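# Move the red box into the empty tray

## Task

Lift the red box out of the tray it starts in and set it down flat inside the empty tray. The remaining boxes must stay inside their own tray, with none resting on or sticking out over a wall, and that tray must be left undisturbed. Everything has to stay put without the robot holding it. At the end, release the box and pull the tool away.

## Robot and tools

Robot: two six-joint UR12e-style arms, left_arm (base near y = +0.548 m) and right_arm (base near y = -0.486 m). Each carries a suction cup instead of fingers. The names are labels only and do not match left or right in any picture.

Frames: a single scene frame is shared by both arms. Its origin sits on the table top midway between the bases, +z is up, +x points out across the table, and left_arm is on the +y side. The cup point is the centre of the cup rim; the cup opens along the cup point's own +z axis. About 7 cm back from the rim the tool widens, with its body and wrist camera reaching up to roughly 8 cm sideways, so leave room near tray walls and other boxes. Printed positions can be a little off, more so at long reach.

Row layout (used by both motion tools): one flat list of 14 numbers covering both arms, each in [-1, 1]. Order: left dx, dy, dz, rx, ry, rz, left suction, then right dx, dy, dz, rx, ry, rz, right suction. The six motion values are an offset, not a pose: they are expressed in that cup point's own axes and counted from its pose in the latest result that shows it (before any such result, and for a second or later call in one reply, from where the cup point actually is when the action begins). Scale: 1.0 equals 0.6 m for dx/dy/dz and 180 degrees for rotation; rx, ry, rz form one rotation vector. All zeros therefore means go back to that reference pose, not hold still. Suction is a fraction of full vacuum (about 55 kPa under ambient); 0.05 or lower switches it off, and the last value persists, so repeat it to keep the current state.

execute_actions: argument actions, a list with zero or one item, plus optional pictures (true/false). An empty list only returns the state. An action item has rows (1 to 15 rows of 14 numbers) and steps (1 to 15, default 15, each 1/30 s). Each row drives one step; if rows run out the final one repeats. Every row is measured from the same reference pose, not stacked on the previous row. A wait item has only steps (up to 300), counted from the previous result, so your thinking time uses them up. A refused call moves nothing. Each step the commanded pose is clipped to within 100 mm and 16 degrees of the measured pose; after the action the arm only continues to its last clipped pose, so large moves may need follow-up calls.

move: argument target, one 14-number row as above (offsets, same frame and scale). Each cup point travels in a straight line; both paths finish together and last 0.5 to 10 s (cut off at 10 s). speed: top path speed in m/s, 0.002 to 0.5, default 0.25; rotation is capped at twice that in rad/s. Paths ignore obstacles and the other arm. stop_force: optional, 13 to 80 N, one value for both arms, not accepted in the first 0.2 s. An arm's path halts once its wrist sensor feels that much extra push against its direction for two steps; it then backs up two steps and holds. Use it slowly when approaching a surface; skip it when lifting off something the cup presses, and do not trust it during rotations. Result line "move:" reports the ending (done, off_target, moving, held, contact, fault) and limits (paced = pose clipped, held = some steps blocked, after which the arm may jump faster than speed), plus each cup point's distance from target.

wait: seconds, 0 to 10; runs the scene without new commands.

zoom_image: camera (cam_head_left, cam_head_right, cam_left_wrist, cam_right_wrist, each 504x504) and region [x0, y0, x1, y1] in pixels from the top-left corner, at most 504 by 504.

read_manual: optional section, only "licences"; no motion.

finished_scene: scene, the integer number of the current scene; ends and grades it irreversibly.

Results: the state line gives each cup point's position (m), quaternion wxyz and velocities in the scene frame; joint positions and torques (raw drive output, noisy, offset); Wrist force and Wrist torque per arm on the tool's own axes (offset up to ~5.5 N, noise up to ~3.4 N, saturates near 100 N; force points from the surface back into the arm). suction_measured shows the vacuum reached: near 0 means no seal; part_present turns 1 at 0.50 and back to 0 below 0.45. HELD marks steps not sent; "pose unreachable" means the clearance check altered a command; "Hand target" shows where each cup is being driven. MOTOR HOT warns at 70 °C; at 85 °C an over-temperature stop follows.

Gripping: switch suction on and press the 29 mm rim fully onto a smooth flat face of the box, clear of edges and gaps. Under vacuum the cup shortens, so the box rides up to ~10 mm nearer the tool. To release, lower the box until it rests on the tray floor, set suction off, then retreat at least 15 mm. If the cup seals onto the table, switch suction off to free it.

Avoid: pressing past a contact with a stiff arm, fast impacts, any outside force of 150 N or a joint torque at its limit (load limits 306, 306, 139, 50.2, 50.2, 50.2 N m from shoulder pan to wrist 3); these stop the arm for 10 s. Keep the arms from touching each other, do not knock boxes or trays off the table, do not drop or slam the box, and remember something may occasionally nudge loose objects.

Each tool is called after "Request:" in YAML: its name, and indented under it one key for each argument.

## Session

Request:
execute_actions:
  actions: []

Scene clock: 0.00 s of 4800.00 s.
left_arm: end_effector_position=(+0.6398, +0.4647, +0.2268) suction_measured=0.00 part_present=0 end_effector_quat_wxyz=(-0.000, -0.193, +0.981, -0.000) end_effector_velocity=(+0.001, -0.000, +0.000) end_effector_angular_velocity=(-0.000, -0.001, -0.000) | right_arm: end_effector_position=(+0.5934, -0.4690, +0.2279) suction_measured=0.01 part_present=0 end_effector_quat_wxyz=(+0.001, +0.245, +0.970, +0.000) end_effector_velocity=(+0.000, +0.000, +0.000) end_effector_angular_velocity=(+0.000, -0.001, -0.002)
Joint positions: left_arm=[-0.279 -1.555  2.144 -2.159 -1.571  2.339] | right_arm=[-0.279 -1.556  2.143 -2.159 -1.57  -2.9  ]
Joint velocities: left_arm=[-0.     0.001 -0.001 -0.001  0.     0.   ] | right_arm=[ 0.    -0.     0.    -0.001  0.001  0.002]
Joint torques (N m, as the arm reports them, + toward a larger angle): no reading
Motor temperatures (°C, as the motors report them): left_arm=[26 28 27 30 30 32] | right_arm=[25 26 29 37 33 31]
Wrist force (N, on the end effector, along its own x y z axes, offset not removed): no reading
Wrist torque (N m, same axes, about the end effector's origin, offset not removed): no reading
Hand target (left_arm): +0.640, +0.465, +0.227; -0.000, -0.193, +0.981, -0.000
Hand target (right_arm): +0.593, -0.469, +0.228; +0.001, +0.245, +0.970, +0.000

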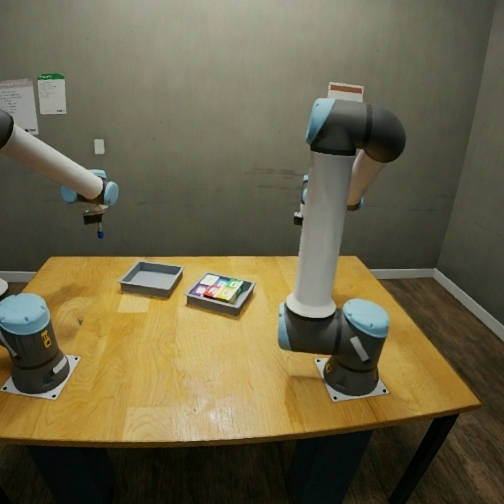

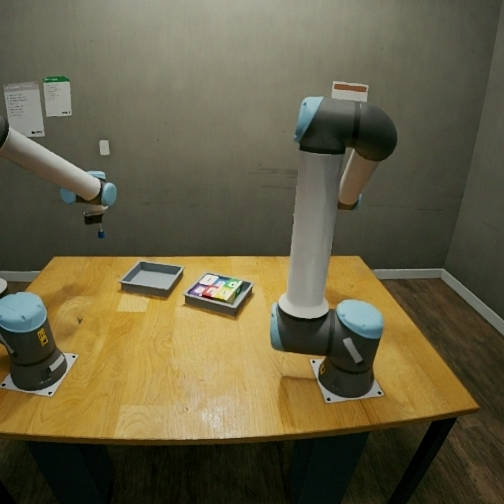

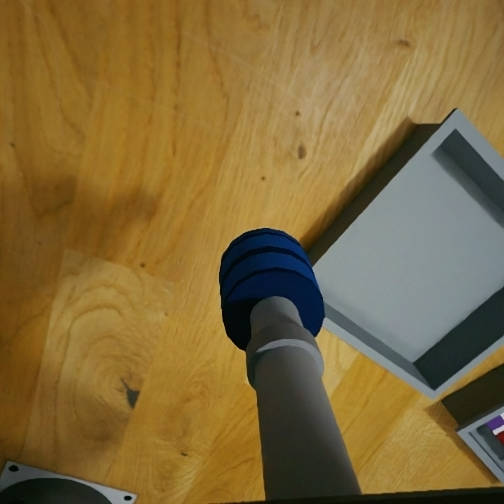

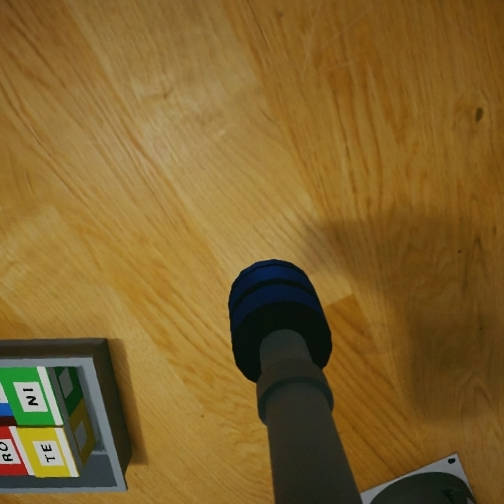

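Request:
move:
  target: [0,0,0,0,0,0,0,0.2,0.3,0,0,0,0,0]

Scene clock: 18.00 s of 4800.00 s.
left_arm: end_effector_position=(+0.6398, +0.4647, +0.2268) suction_measured=0.00 part_present=0 end_effector_quat_wxyz=(-0.000, -0.193, +0.981, -0.000) end_effector_velocity=(-0.001, +0.001, -0.002) end_effector_angular_velocity=(+0.002, +0.004, +0.001) | right_arm: end_effector_position=(+0.5736, -0.2537, +0.2279) suction_measured=0.01 part_present=0 end_effector_quat_wxyz=(+0.000, +0.245, +0.970, +0.000) end_effector_velocity=(+0.001, +0.003, +0.000) end_effector_angular_velocity=(-0.000, -0.001, -0.000)
Joint positions: left_arm=[-0.279 -1.555  2.144 -2.159 -1.571  2.339] | right_arm=[ 0.068 -1.518  2.104 -2.157 -1.57  -2.553]
Joint velocities: left_arm=[ 0.     0.002  0.001  0.002  0.    -0.   ] | right_arm=[ 0.004  0.002 -0.002 -0.001 -0.     0.004]
Joint torques (N m, as the arm reports them, + toward a larger angle): left_arm=[  1.09 -42.4  -37.25  -3.57   0.5    0.09] | right_arm=[ 18.83 -33.48 -41.86  -0.47  -2.71   2.35]
Motor temperatures (°C, as the motors report them): left_arm=[26 28 27 30 30 32] | right_arm=[25 26 29 37 33 31]
Wrist force (N, on the end effector, along its own x y z axes, offset not removed): left_arm=[-3.6 0.9 -1.0] | right_arm=[-3.1 1.4 0.8]
Wrist torque (N m, same axes, about the end effector's origin, offset not removed): left_arm=[0.28 0.74 -0.20] | right_arm=[0.33 0.42 -0.09]
Hand target (left_arm): +0.640, +0.465, +0.227; -0.000, -0.193, +0.981, -0.000
Hand target (right_arm): +0.574, -0.253, +0.228; +0.000, +0.245, +0.970, +0.000
Off the commanded pose (left_arm): 0.000 m, 0 deg.
Off the commanded pose (right_arm): 0.000 m, 0 deg.
After step 90, 13.50 s passed at rest.
move: done

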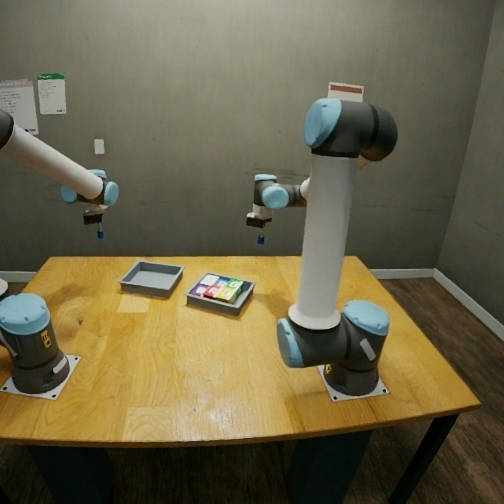

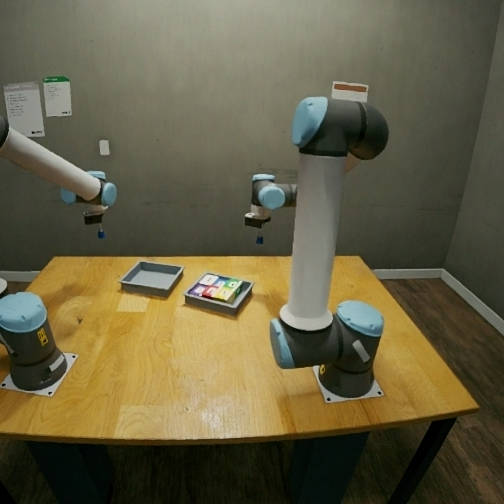

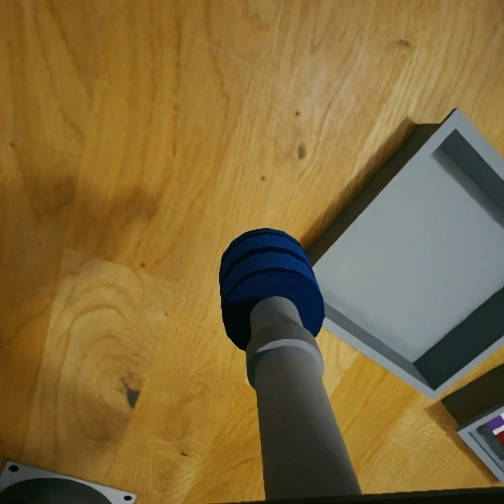

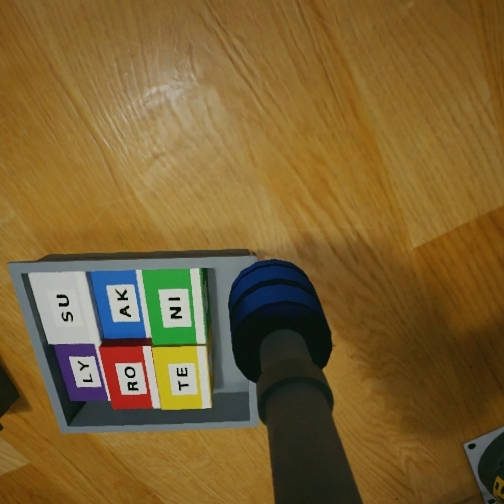

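Request:
move:
  target: [0,0,0,0,0,0,0,0.33,0.33,0.13,0,0,0,0]

Scene clock: 26.70 s of 4800.00 s.
left_arm: end_effector_position=(+0.6398, +0.4647, +0.2268) suction_measured=0.00 part_present=0 end_effector_quat_wxyz=(-0.000, -0.193, +0.981, -0.000) end_effector_velocity=(-0.000, -0.000, -0.000) end_effector_angular_velocity=(+0.000, +0.001, -0.000) | right_arm: end_effector_position=(+0.4938, +0.0147, +0.1500) suction_measured=0.01 part_present=0 end_effector_quat_wxyz=(+0.000, +0.245, +0.970, +0.001) end_effector_velocity=(-0.000, +0.003, -0.001) end_effector_angular_velocity=(-0.001, -0.001, +0.000)
Joint positions: left_arm=[-0.279 -1.555  2.144 -2.159 -1.571  2.339] | right_arm=[ 0.49  -1.314  2.028 -2.286 -1.57  -2.131]
Joint velocities: left_arm=[-0.     0.    -0.     0.001  0.     0.   ] | right_arm=[ 0.004  0.003 -0.003 -0.001 -0.001  0.003]
Joint torques (N m, as the arm reports them, + toward a larger angle): left_arm=[  2.56 -41.16 -37.3   -3.25   0.68  -0.07] | right_arm=[ 17.23 -51.29 -37.5   -6.57  -3.69   3.58]
Motor temperatures (°C, as the motors report them): left_arm=[26 28 27 30 30 32] | right_arm=[25 26 29 37 33 31]
Wrist force (N, on the end effector, along its own x y z axes, offset not removed): left_arm=[-4.4 1.1 -0.6] | right_arm=[-3.7 2.0 0.7]
Wrist torque (N m, same axes, about the end effector's origin, offset not removed): left_arm=[0.24 0.84 -0.27] | right_arm=[0.32 0.57 0.00]
Hand target (left_arm): +0.640, +0.465, +0.227; -0.000, -0.193, +0.981, -0.000
Hand target (right_arm): +0.494, +0.015, +0.150; +0.000, +0.245, +0.970, +0.001
Off the commanded pose (left_arm): 0.000 m, 0 deg.
Off the commanded pose (right_arm): 0.000 m, 0 deg.
After step 90, 3.90 s passed at rest.
move: done

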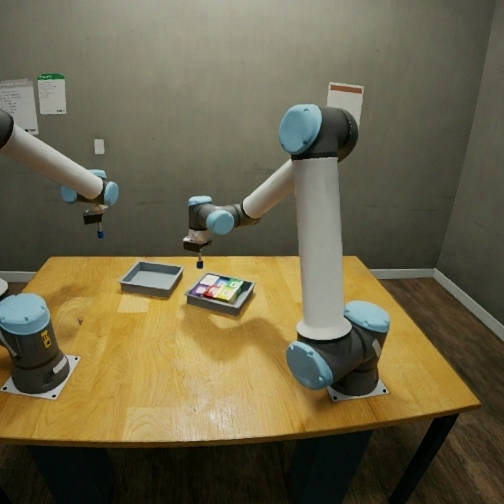

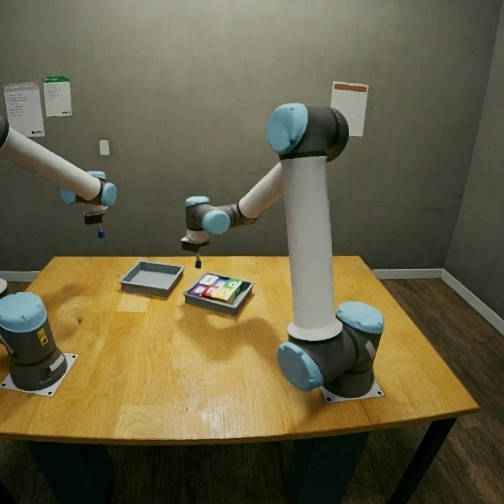

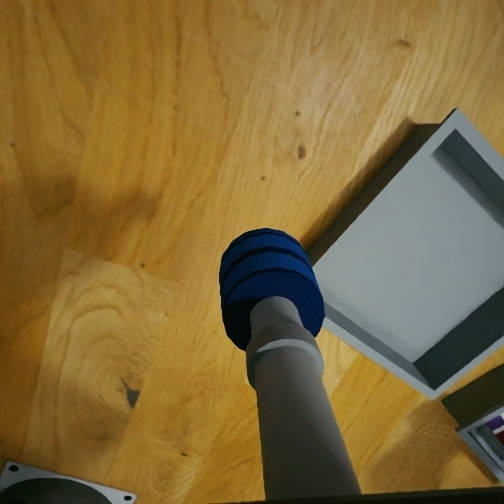

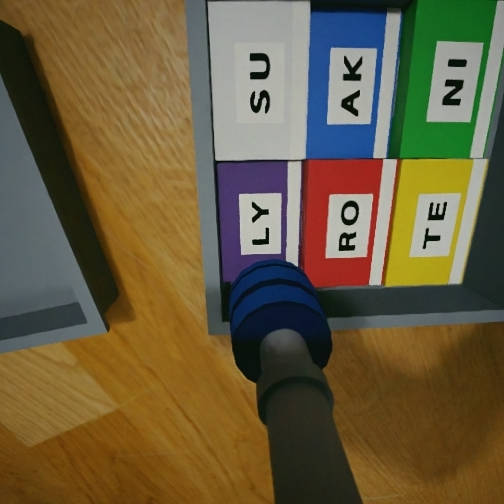

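Request:
move:
  target: [0,0,0,0,0,0,0,-0.02,-0.125,0.1,0,0,0,0]

Scene clock: 43.40 s of 4800.00 s.
left_arm: end_effector_position=(+0.6398, +0.4647, +0.2268) suction_measured=0.00 part_present=0 end_effector_quat_wxyz=(-0.000, -0.193, +0.981, -0.000) end_effector_velocity=(-0.001, +0.000, -0.000) end_effector_angular_velocity=(+0.000, +0.001, -0.000) | right_arm: end_effector_position=(+0.4688, -0.0568, +0.0902) suction_measured=0.01 part_present=0 end_effector_quat_wxyz=(+0.000, +0.245, +0.970, +0.000) end_effector_velocity=(-0.001, -0.002, -0.002) end_effector_angular_velocity=(+0.001, +0.000, -0.000)
Joint positions: left_arm=[-0.279 -1.555  2.144 -2.159 -1.571  2.339] | right_arm=[ 0.413 -1.325  2.192 -2.439 -1.57  -2.208]
Joint velocities: left_arm=[-0.    -0.     0.001  0.    -0.     0.   ] | right_arm=[-0.002  0.     0.004 -0.005  0.001 -0.002]
Joint torques (N m, as the arm reports them, + toward a larger angle): left_arm=[  1.12 -39.77 -37.25  -3.52   0.5   -0.07] | right_arm=[-16.07 -45.55 -19.54  -6.33   3.99  -2.41]
Motor temperatures (°C, as the motors report them): left_arm=[26 28 27 30 30 32] | right_arm=[25 26 29 37 33 31]
Wrist force (N, on the end effector, along its own x y z axes, offset not removed): left_arm=[-1.3 0.2 -0.1] | right_arm=[-1.8 2.1 -0.2]
Wrist torque (N m, same axes, about the end effector's origin, offset not removed): left_arm=[0.22 0.37 -0.21] | right_arm=[0.47 0.28 -0.08]
Hand target (left_arm): +0.640, +0.465, +0.227; -0.000, -0.193, +0.981, -0.000
Hand target (right_arm): +0.469, -0.057, +0.090; +0.000, +0.245, +0.970, +0.000
Off the commanded pose (left_arm): 0.000 m, 0 deg.
Off the commanded pose (right_arm): 0.000 m, 0 deg.
After step 90, 12.67 s passed at rest.
move: done

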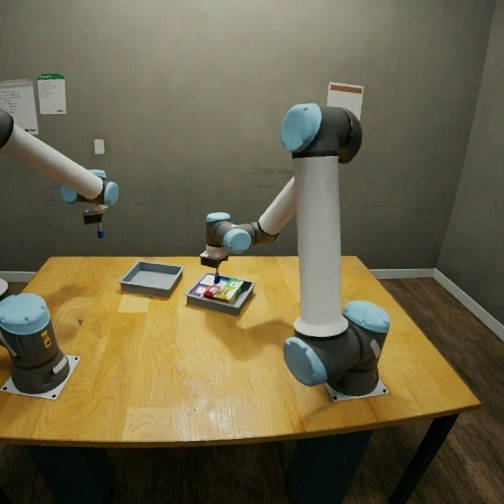

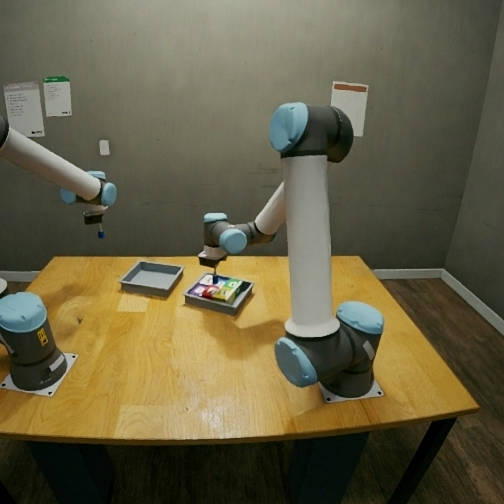

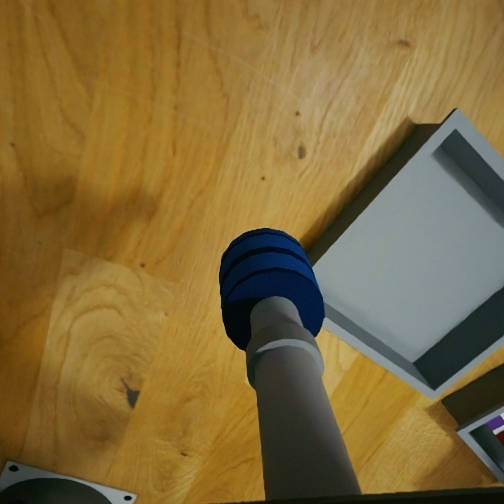

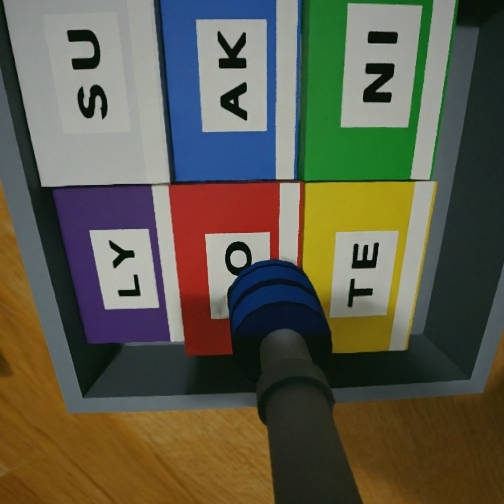

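Request:
move:
  target: [0,0,0,0,0,0,0,0.02,0.027,0.04,0,0,0,0]

Request:
move:
  target: [0,0,0,0,0,0,0,0,0,0.07,0,0,0,1]
  stop_force: 13
  speed: 0.01

Scene clock: 63.00 s of 4800.00 s.
left_arm: end_effector_position=(+0.6398, +0.4647, +0.2268) suction_measured=0.00 part_present=0 end_effector_quat_wxyz=(-0.000, -0.193, +0.981, -0.000) end_effector_velocity=(+0.002, -0.000, +0.002) end_effector_angular_velocity=(-0.001, -0.003, +0.000) | right_arm: end_effector_position=(+0.4659, -0.0369, +0.0663) suction_measured=0.01 part_present=0 end_effector_quat_wxyz=(+0.000, +0.245, +0.970, +0.001) end_effector_velocity=(+0.000, +0.001, -0.002) end_effector_angular_velocity=(+0.000, -0.001, -0.001)
Joint positions: left_arm=[-0.279 -1.555  2.144 -2.159 -1.571  2.339] | right_arm=[ 0.442 -1.273  2.183 -2.482 -1.57  -2.179]
Joint velocities: left_arm=[ 0.     0.    -0.003  0.     0.    -0.   ] | right_arm=[ 0.002  0.004 -0.001 -0.004 -0.     0.003]
Joint torques (N m, as the arm reports them, + toward a larger angle): left_arm=[  2.01 -41.02 -37.69  -3.52   0.31  -0.06] | right_arm=[ 20.51 -36.84 -32.59  -5.88  -0.03   3.15]
Motor temperatures (°C, as the motors report them): left_arm=[26 28 27 30 30 32] | right_arm=[25 26 29 37 33 31]
Wrist force (N, on the end effector, along its own x y z axes, offset not removed): left_arm=[-2.3 0.7 -1.2] | right_arm=[-1.0 2.5 -0.1]
Wrist torque (N m, same axes, about the end effector's origin, offset not removed): left_arm=[0.20 0.54 -0.22] | right_arm=[0.47 0.18 -0.08]
Hand target (left_arm): +0.640, +0.465, +0.227; -0.000, -0.193, +0.981, -0.000
Hand target (right_arm): +0.466, -0.037, +0.066; +0.000, +0.245, +0.970, +0.000
Off the commanded pose (left_arm): 0.000 m, 0 deg.
Off the commanded pose (right_arm): 0.000 m, 0 deg.
After step 90, 15.70 s passed at rest.
move: done

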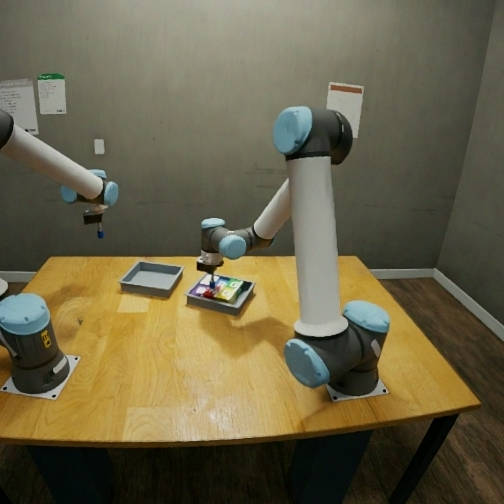

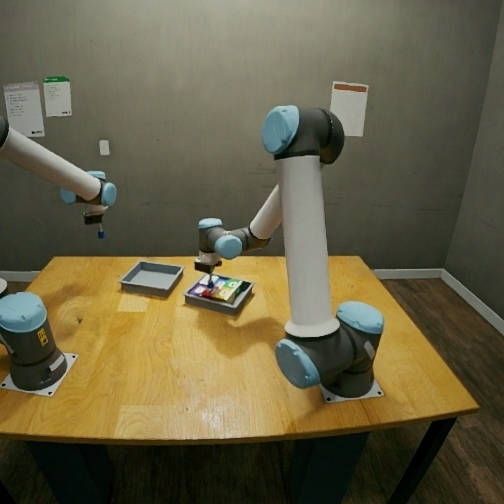

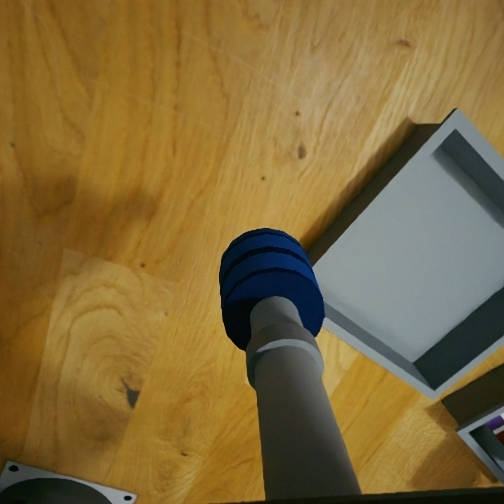

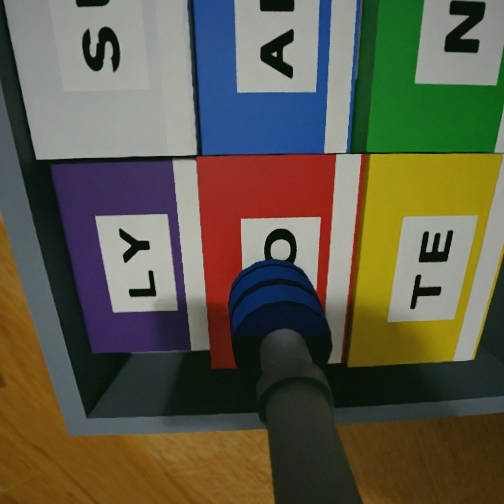

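Scene clock: 66.10 s of 4800.00 s.
left_arm: end_effector_position=(+0.6398, +0.4647, +0.2268) suction_measured=0.00 part_present=0 end_effector_quat_wxyz=(-0.000, -0.193, +0.981, -0.000) end_effector_velocity=(-0.000, +0.000, -0.000) end_effector_angular_velocity=(+0.000, -0.000, +0.000) | right_arm: end_effector_position=(+0.4659, -0.0369, +0.0394) suction_measured=0.76 part_present=1 end_effector_quat_wxyz=(+0.000, +0.245, +0.970, +0.001) end_effector_velocity=(-0.002, -0.000, +0.002) end_effector_angular_velocity=(-0.002, +0.006, +0.001)
Joint positions: left_arm=[-0.279 -1.555  2.144 -2.159 -1.571  2.339] | right_arm=[ 0.442 -1.23   2.195 -2.537 -1.57  -2.179]
Joint velocities: left_arm=[ 0. -0.  0. -0.  0.  0.] | right_arm=[ 0.001 -0.004  0.     0.01   0.001 -0.   ]
Joint torques (N m, as the arm reports them, + toward a larger angle): left_arm=[  0.71 -41.01 -37.53  -3.43   0.55  -0.04] | right_arm=[-15.26 -40.75 -21.2    1.91  -0.69  -2.41]
Motor temperatures (°C, as the motors report them): left_arm=[26 28 27 30 30 32] | right_arm=[25 26 29 37 33 31]
Wrist force (N, on the end effector, along its own x y z axes, offset not removed): left_arm=[-1.2 -1.0 -0.9] | right_arm=[2.2 -3.9 -37.7]
Wrist torque (N m, same axes, about the end effector's origin, offset not removed): left_arm=[0.02 0.41 -0.21] | right_arm=[0.44 0.40 -0.02]
Hand target (left_arm): +0.640, +0.465, +0.227; -0.000, -0.193, +0.981, -0.000
Hand target (right_arm): +0.466, -0.037, +0.040; +0.000, +0.245, +0.970, +0.001
Off the commanded pose (left_arm): 0.000 m, 0 deg.
Off the commanded pose (right_arm): 0.015 m, 0 deg.
move: contact (right_arm)

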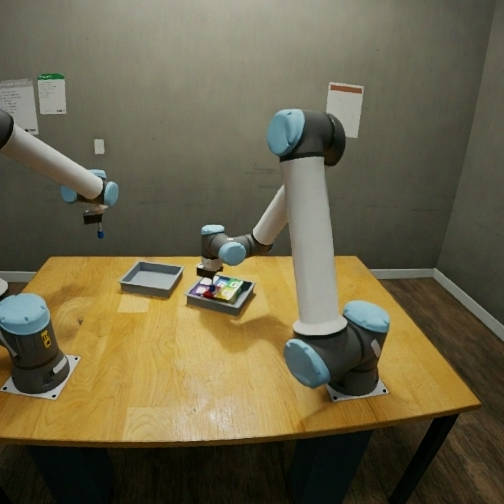

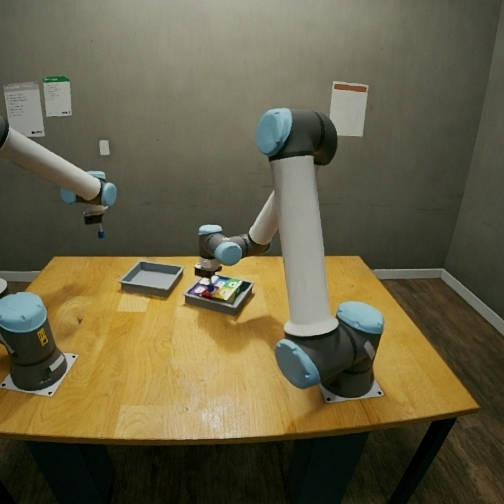

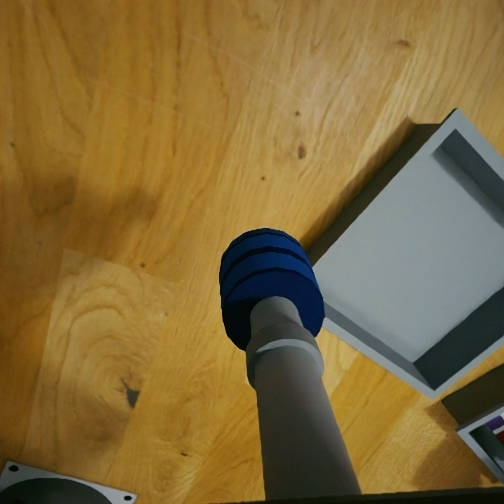

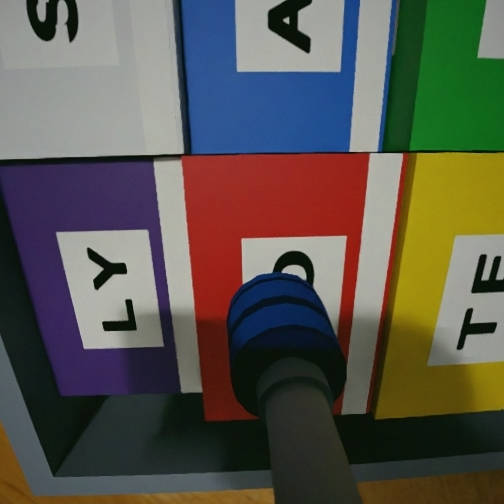

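Request:
move:
  target: [-0.15,0.35,0,0,0,0,0,0,0,-0.17,0,0,0,1]
  speed: 0.04

Scene clock: 82.37 s of 4800.00 s.
left_arm: end_effector_position=(+0.6431, +0.6931, +0.2268) suction_measured=0.00 part_present=0 end_effector_quat_wxyz=(-0.000, -0.193, +0.981, -0.000) end_effector_velocity=(-0.000, +0.002, -0.000) end_effector_angular_velocity=(-0.000, +0.000, -0.001) | right_arm: end_effector_position=(+0.4659, -0.0370, +0.1414) suction_measured=0.76 part_present=1 end_effector_quat_wxyz=(+0.000, +0.245, +0.970, +0.001) end_effector_velocity=(-0.000, -0.000, +0.001) end_effector_angular_velocity=(-0.001, +0.000, -0.001)
Joint positions: left_arm=[ 0.087 -1.531  2.119 -2.158 -1.571  2.705] | right_arm=[ 0.442 -1.383  2.139 -2.329 -1.57  -2.179]
Joint velocities: left_arm=[ 0.003  0.001 -0.    -0.    -0.     0.004] | right_arm=[ 0.    -0.001 -0.001  0.003 -0.001  0.001]
Joint torques (N m, as the arm reports them, + toward a larger angle): left_arm=[ 17.3  -28.41 -46.14  -1.76  -1.88   2.52] | right_arm=[-16.28 -64.23 -38.96   0.71  -1.04  -2.29]
Motor temperatures (°C, as the motors report them): left_arm=[26 28 27 30 30 32] | right_arm=[25 26 29 37 33 31]
Wrist force (N, on the end effector, along its own x y z axes, offset not removed): left_arm=[-3.4 -1.5 2.4] | right_arm=[-5.2 1.4 2.5]
Wrist torque (N m, same axes, about the end effector's origin, offset not removed): left_arm=[-0.05 0.76 -0.21] | right_arm=[0.30 0.73 -0.07]
Hand target (left_arm): +0.643, +0.693, +0.227; -0.000, -0.193, +0.981, -0.000
Hand target (right_arm): +0.466, -0.037, +0.141; +0.000, +0.245, +0.970, +0.001
Off the commanded pose (left_arm): 0.000 m, 0 deg.
Off the commanded pose (right_arm): 0.000 m, 0 deg.
After step 90, 7.17 s passed at rest.
move: done

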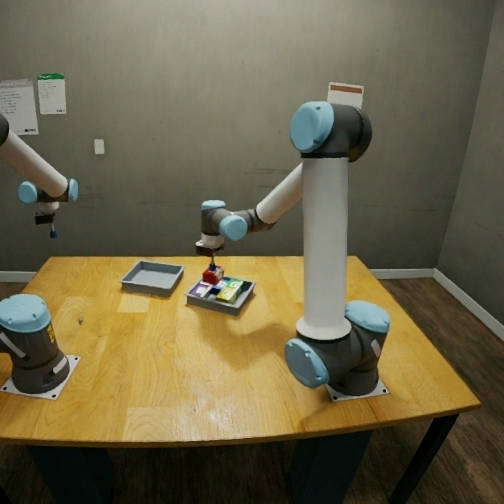

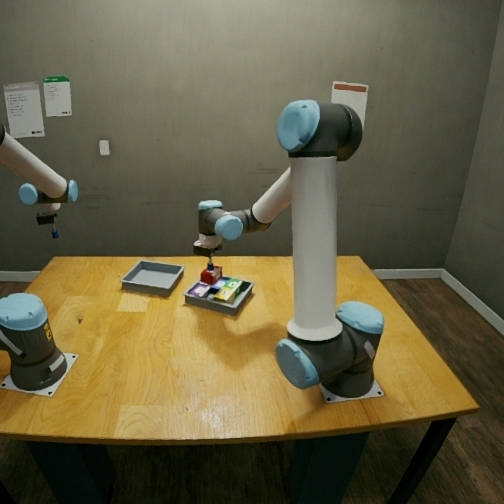

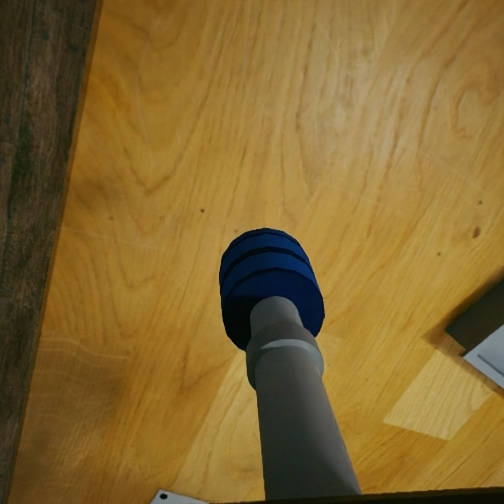

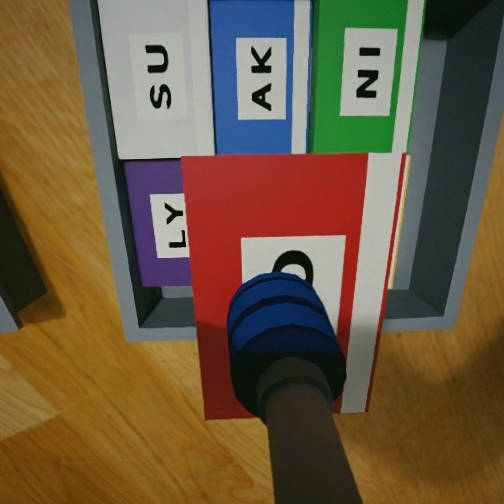

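Request:
move:
  target: [0,0,0,0,0,0,0,-0.1,0.46,0,0,0,0,1]
  speed: 0.15

Scene clock: 94.00 s of 4800.00 s.
left_arm: end_effector_position=(+0.6431, +0.6931, +0.2268) suction_measured=0.00 part_present=0 end_effector_quat_wxyz=(-0.000, -0.193, +0.981, -0.000) end_effector_velocity=(-0.000, +0.000, -0.001) end_effector_angular_velocity=(+0.000, +0.001, +0.000) | right_arm: end_effector_position=(+0.6498, +0.1769, +0.1415) suction_measured=0.76 part_present=1 end_effector_quat_wxyz=(+0.000, +0.245, +0.970, +0.001) end_effector_velocity=(+0.002, +0.002, -0.000) end_effector_angular_velocity=(-0.001, +0.001, +0.001)
Joint positions: left_arm=[ 0.087 -1.531  2.119 -2.158 -1.571  2.705] | right_arm=[ 0.559 -0.995  1.556 -2.133 -1.57  -2.062]
Joint velocities: left_arm=[ 0.     0.001  0.     0.     0.    -0.   ] | right_arm=[ 0.001  0.004 -0.007  0.004 -0.    -0.   ]
Joint torques (N m, as the arm reports them, + toward a larger angle): left_arm=[-16.62 -60.87 -29.93  -2.59   0.66  -3.02] | right_arm=[ 19.58 -83.4  -44.42  -0.02  -3.36   2.43]
Motor temperatures (°C, as the motors report them): left_arm=[26 28 27 30 30 32] | right_arm=[25 26 29 37 33 31]
Wrist force (N, on the end effector, along its own x y z axes, offset not removed): left_arm=[-2.3 0.7 0.9] | right_arm=[-3.1 3.0 0.7]
Wrist torque (N m, same axes, about the end effector's origin, offset not removed): left_arm=[0.18 0.45 -0.23] | right_arm=[0.56 0.45 -0.10]
Hand target (left_arm): +0.643, +0.693, +0.227; -0.000, -0.193, +0.981, -0.000
Hand target (right_arm): +0.650, +0.177, +0.141; +0.000, +0.245, +0.970, +0.001
Off the commanded pose (left_arm): 0.000 m, 0 deg.
Off the commanded pose (right_arm): 0.001 m, 0 deg.
After step 90, 6.17 s passed at rest.
move: done

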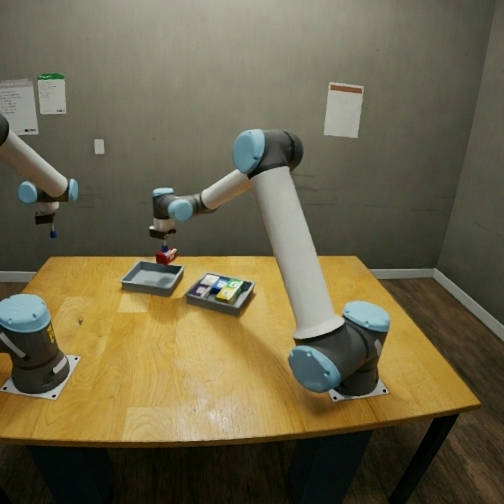

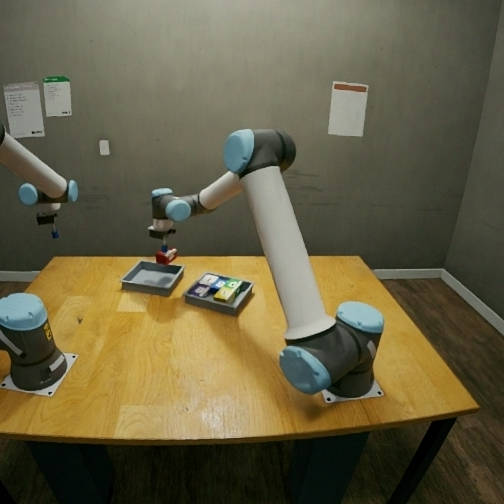

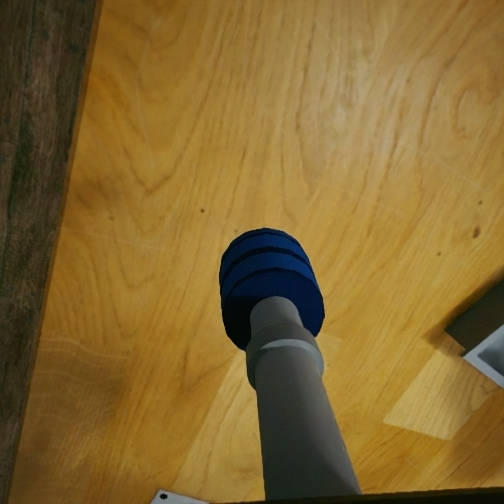

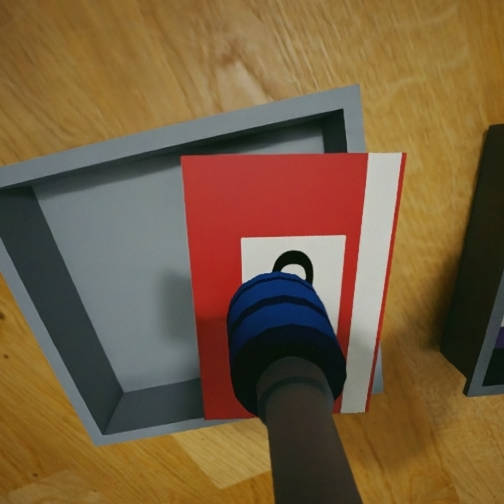

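Request:
move:
  target: [0,0,0,0,0,0,0,0.025,0.08,0.08,0,0,0,1]
  speed: 0.06

Scene clock: 101.90 s of 4800.00 s.
left_arm: end_effector_position=(+0.6431, +0.6931, +0.2268) suction_measured=0.00 part_present=0 end_effector_quat_wxyz=(-0.000, -0.193, +0.981, -0.000) end_effector_velocity=(-0.001, +0.000, +0.001) end_effector_angular_velocity=(-0.000, -0.001, +0.000) | right_arm: end_effector_position=(+0.6594, +0.2261, +0.0936) suction_measured=0.76 part_present=1 end_effector_quat_wxyz=(+0.000, +0.245, +0.970, +0.001) end_effector_velocity=(+0.000, +0.001, -0.002) end_effector_angular_velocity=(-0.002, +0.001, -0.001)
Joint positions: left_arm=[ 0.087 -1.531  2.119 -2.158 -1.571  2.705] | right_arm=[ 0.596 -0.895  1.481 -2.158 -1.57  -2.025]
Joint velocities: left_arm=[ 0.    -0.002  0.001 -0.     0.    -0.   ] | right_arm=[ 0.001  0.004 -0.003  0.001 -0.001  0.002]
Joint torques (N m, as the arm reports them, + toward a larger angle): left_arm=[-16.28 -59.95 -29.79  -4.89   1.07  -3.11] | right_arm=[ 15.05 -87.22 -41.55  -6.45   0.9    3.21]
Motor temperatures (°C, as the motors report them): left_arm=[26 28 27 30 30 32] | right_arm=[25 26 29 37 33 31]
Wrist force (N, on the end effector, along its own x y z axes, offset not removed): left_arm=[-2.3 1.2 0.5] | right_arm=[-1.8 1.7 3.4]
Wrist torque (N m, same axes, about the end effector's origin, offset not removed): left_arm=[0.33 0.56 -0.16] | right_arm=[0.40 0.27 -0.04]
Hand target (left_arm): +0.643, +0.693, +0.227; -0.000, -0.193, +0.981, -0.000
Hand target (right_arm): +0.659, +0.226, +0.093; +0.000, +0.245, +0.970, +0.001
Off the commanded pose (left_arm): 0.000 m, 0 deg.
Off the commanded pose (right_arm): 0.000 m, 0 deg.
After step 90, 3.30 s passed at rest.
move: done

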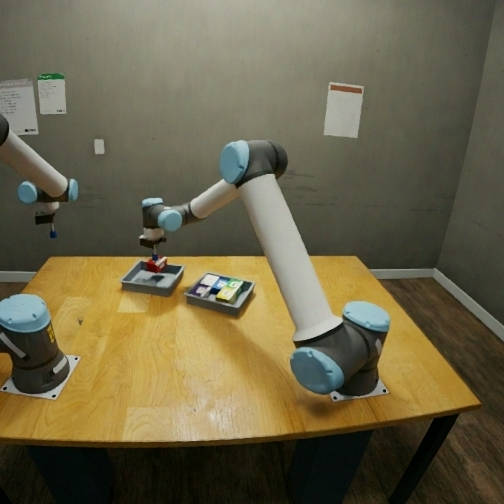

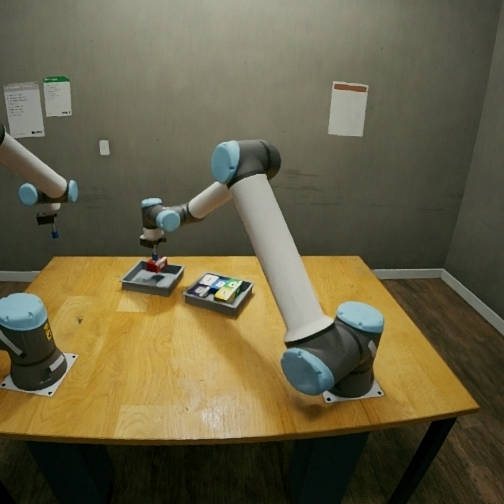

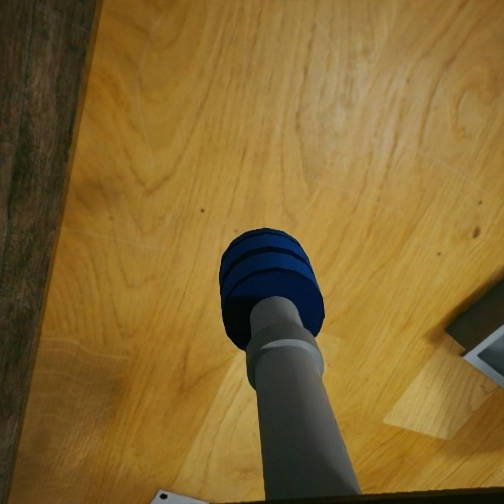

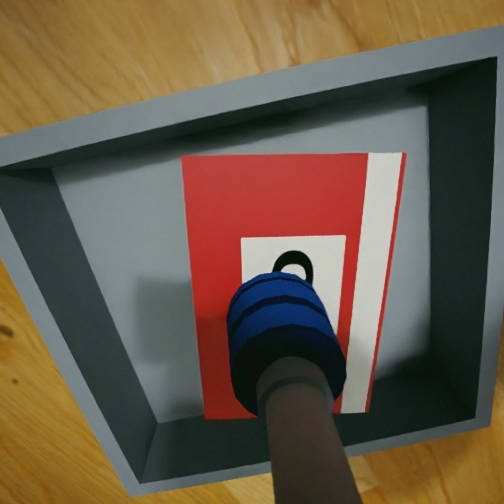

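Request:
move:
  target: [0,0,0,0,0,0,0,0,0,0.1,0,0,0,1]
  speed: 0.012
  stop_force: 13

Scene clock: 111.17 s of 4800.00 s.
left_arm: end_effector_position=(+0.6431, +0.6931, +0.2268) suction_measured=0.00 part_present=0 end_effector_quat_wxyz=(-0.000, -0.193, +0.981, -0.000) end_effector_velocity=(-0.001, -0.000, -0.001) end_effector_angular_velocity=(+0.000, +0.002, -0.000) | right_arm: end_effector_position=(+0.6595, +0.2262, +0.0399) suction_measured=0.76 part_present=1 end_effector_quat_wxyz=(+0.000, +0.245, +0.970, +0.001) end_effector_velocity=(-0.002, -0.000, +0.001) end_effector_angular_velocity=(-0.002, +0.005, +0.000)
Joint positions: left_arm=[ 0.087 -1.531  2.119 -2.158 -1.571  2.705] | right_arm=[ 0.596 -0.843  1.501 -2.23  -1.57  -2.025]
Joint velocities: left_arm=[-0.    -0.     0.002  0.001  0.    -0.   ] | right_arm=[ 0.001 -0.002 -0.     0.008  0.001  0.   ]
Joint torques (N m, as the arm reports them, + toward a larger angle): left_arm=[-14.34 -59.17 -29.99  -4.78   2.18  -2.86] | right_arm=[-17.48 -69.21 -22.96   3.57  -0.15  -2.51]
Motor temperatures (°C, as the motors report them): left_arm=[26 28 27 30 30 32] | right_arm=[25 26 29 37 33 31]
Wrist force (N, on the end effector, along its own x y z axes, offset not removed): left_arm=[-2.1 1.0 0.5] | right_arm=[0.3 -1.9 -34.6]
Wrist torque (N m, same axes, about the end effector's origin, offset not removed): left_arm=[0.34 0.50 -0.25] | right_arm=[0.38 0.27 -0.12]
Hand target (left_arm): +0.643, +0.693, +0.227; -0.000, -0.193, +0.981, -0.000
Hand target (right_arm): +0.659, +0.226, +0.040; +0.000, +0.245, +0.970, +0.001
Off the commanded pose (left_arm): 0.000 m, 0 deg.
Off the commanded pose (right_arm): 0.006 m, 0 deg.
After step 90, 1.40 s passed at rest.
move: contact (right_arm)

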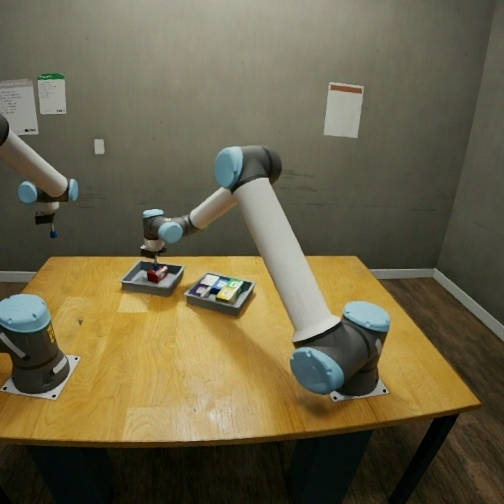

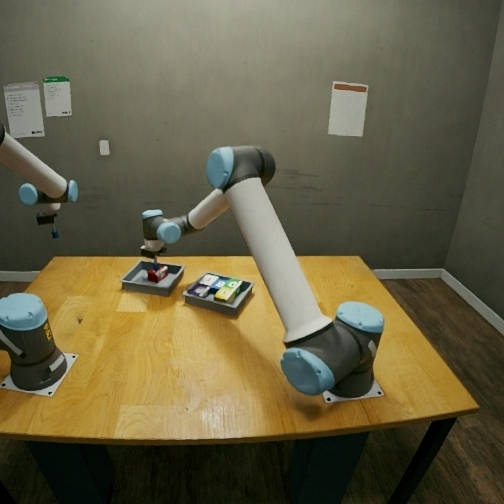

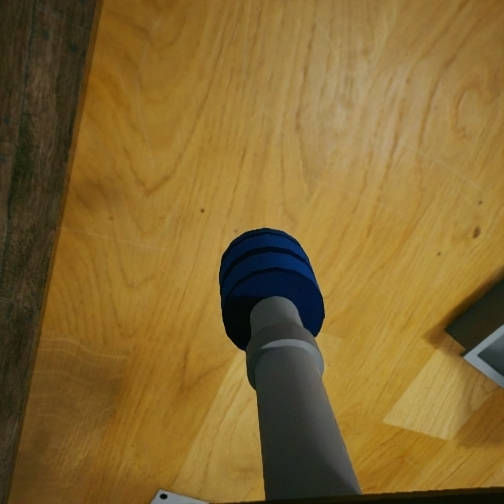

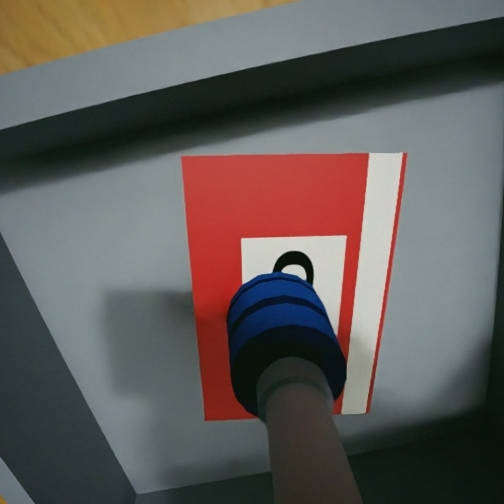

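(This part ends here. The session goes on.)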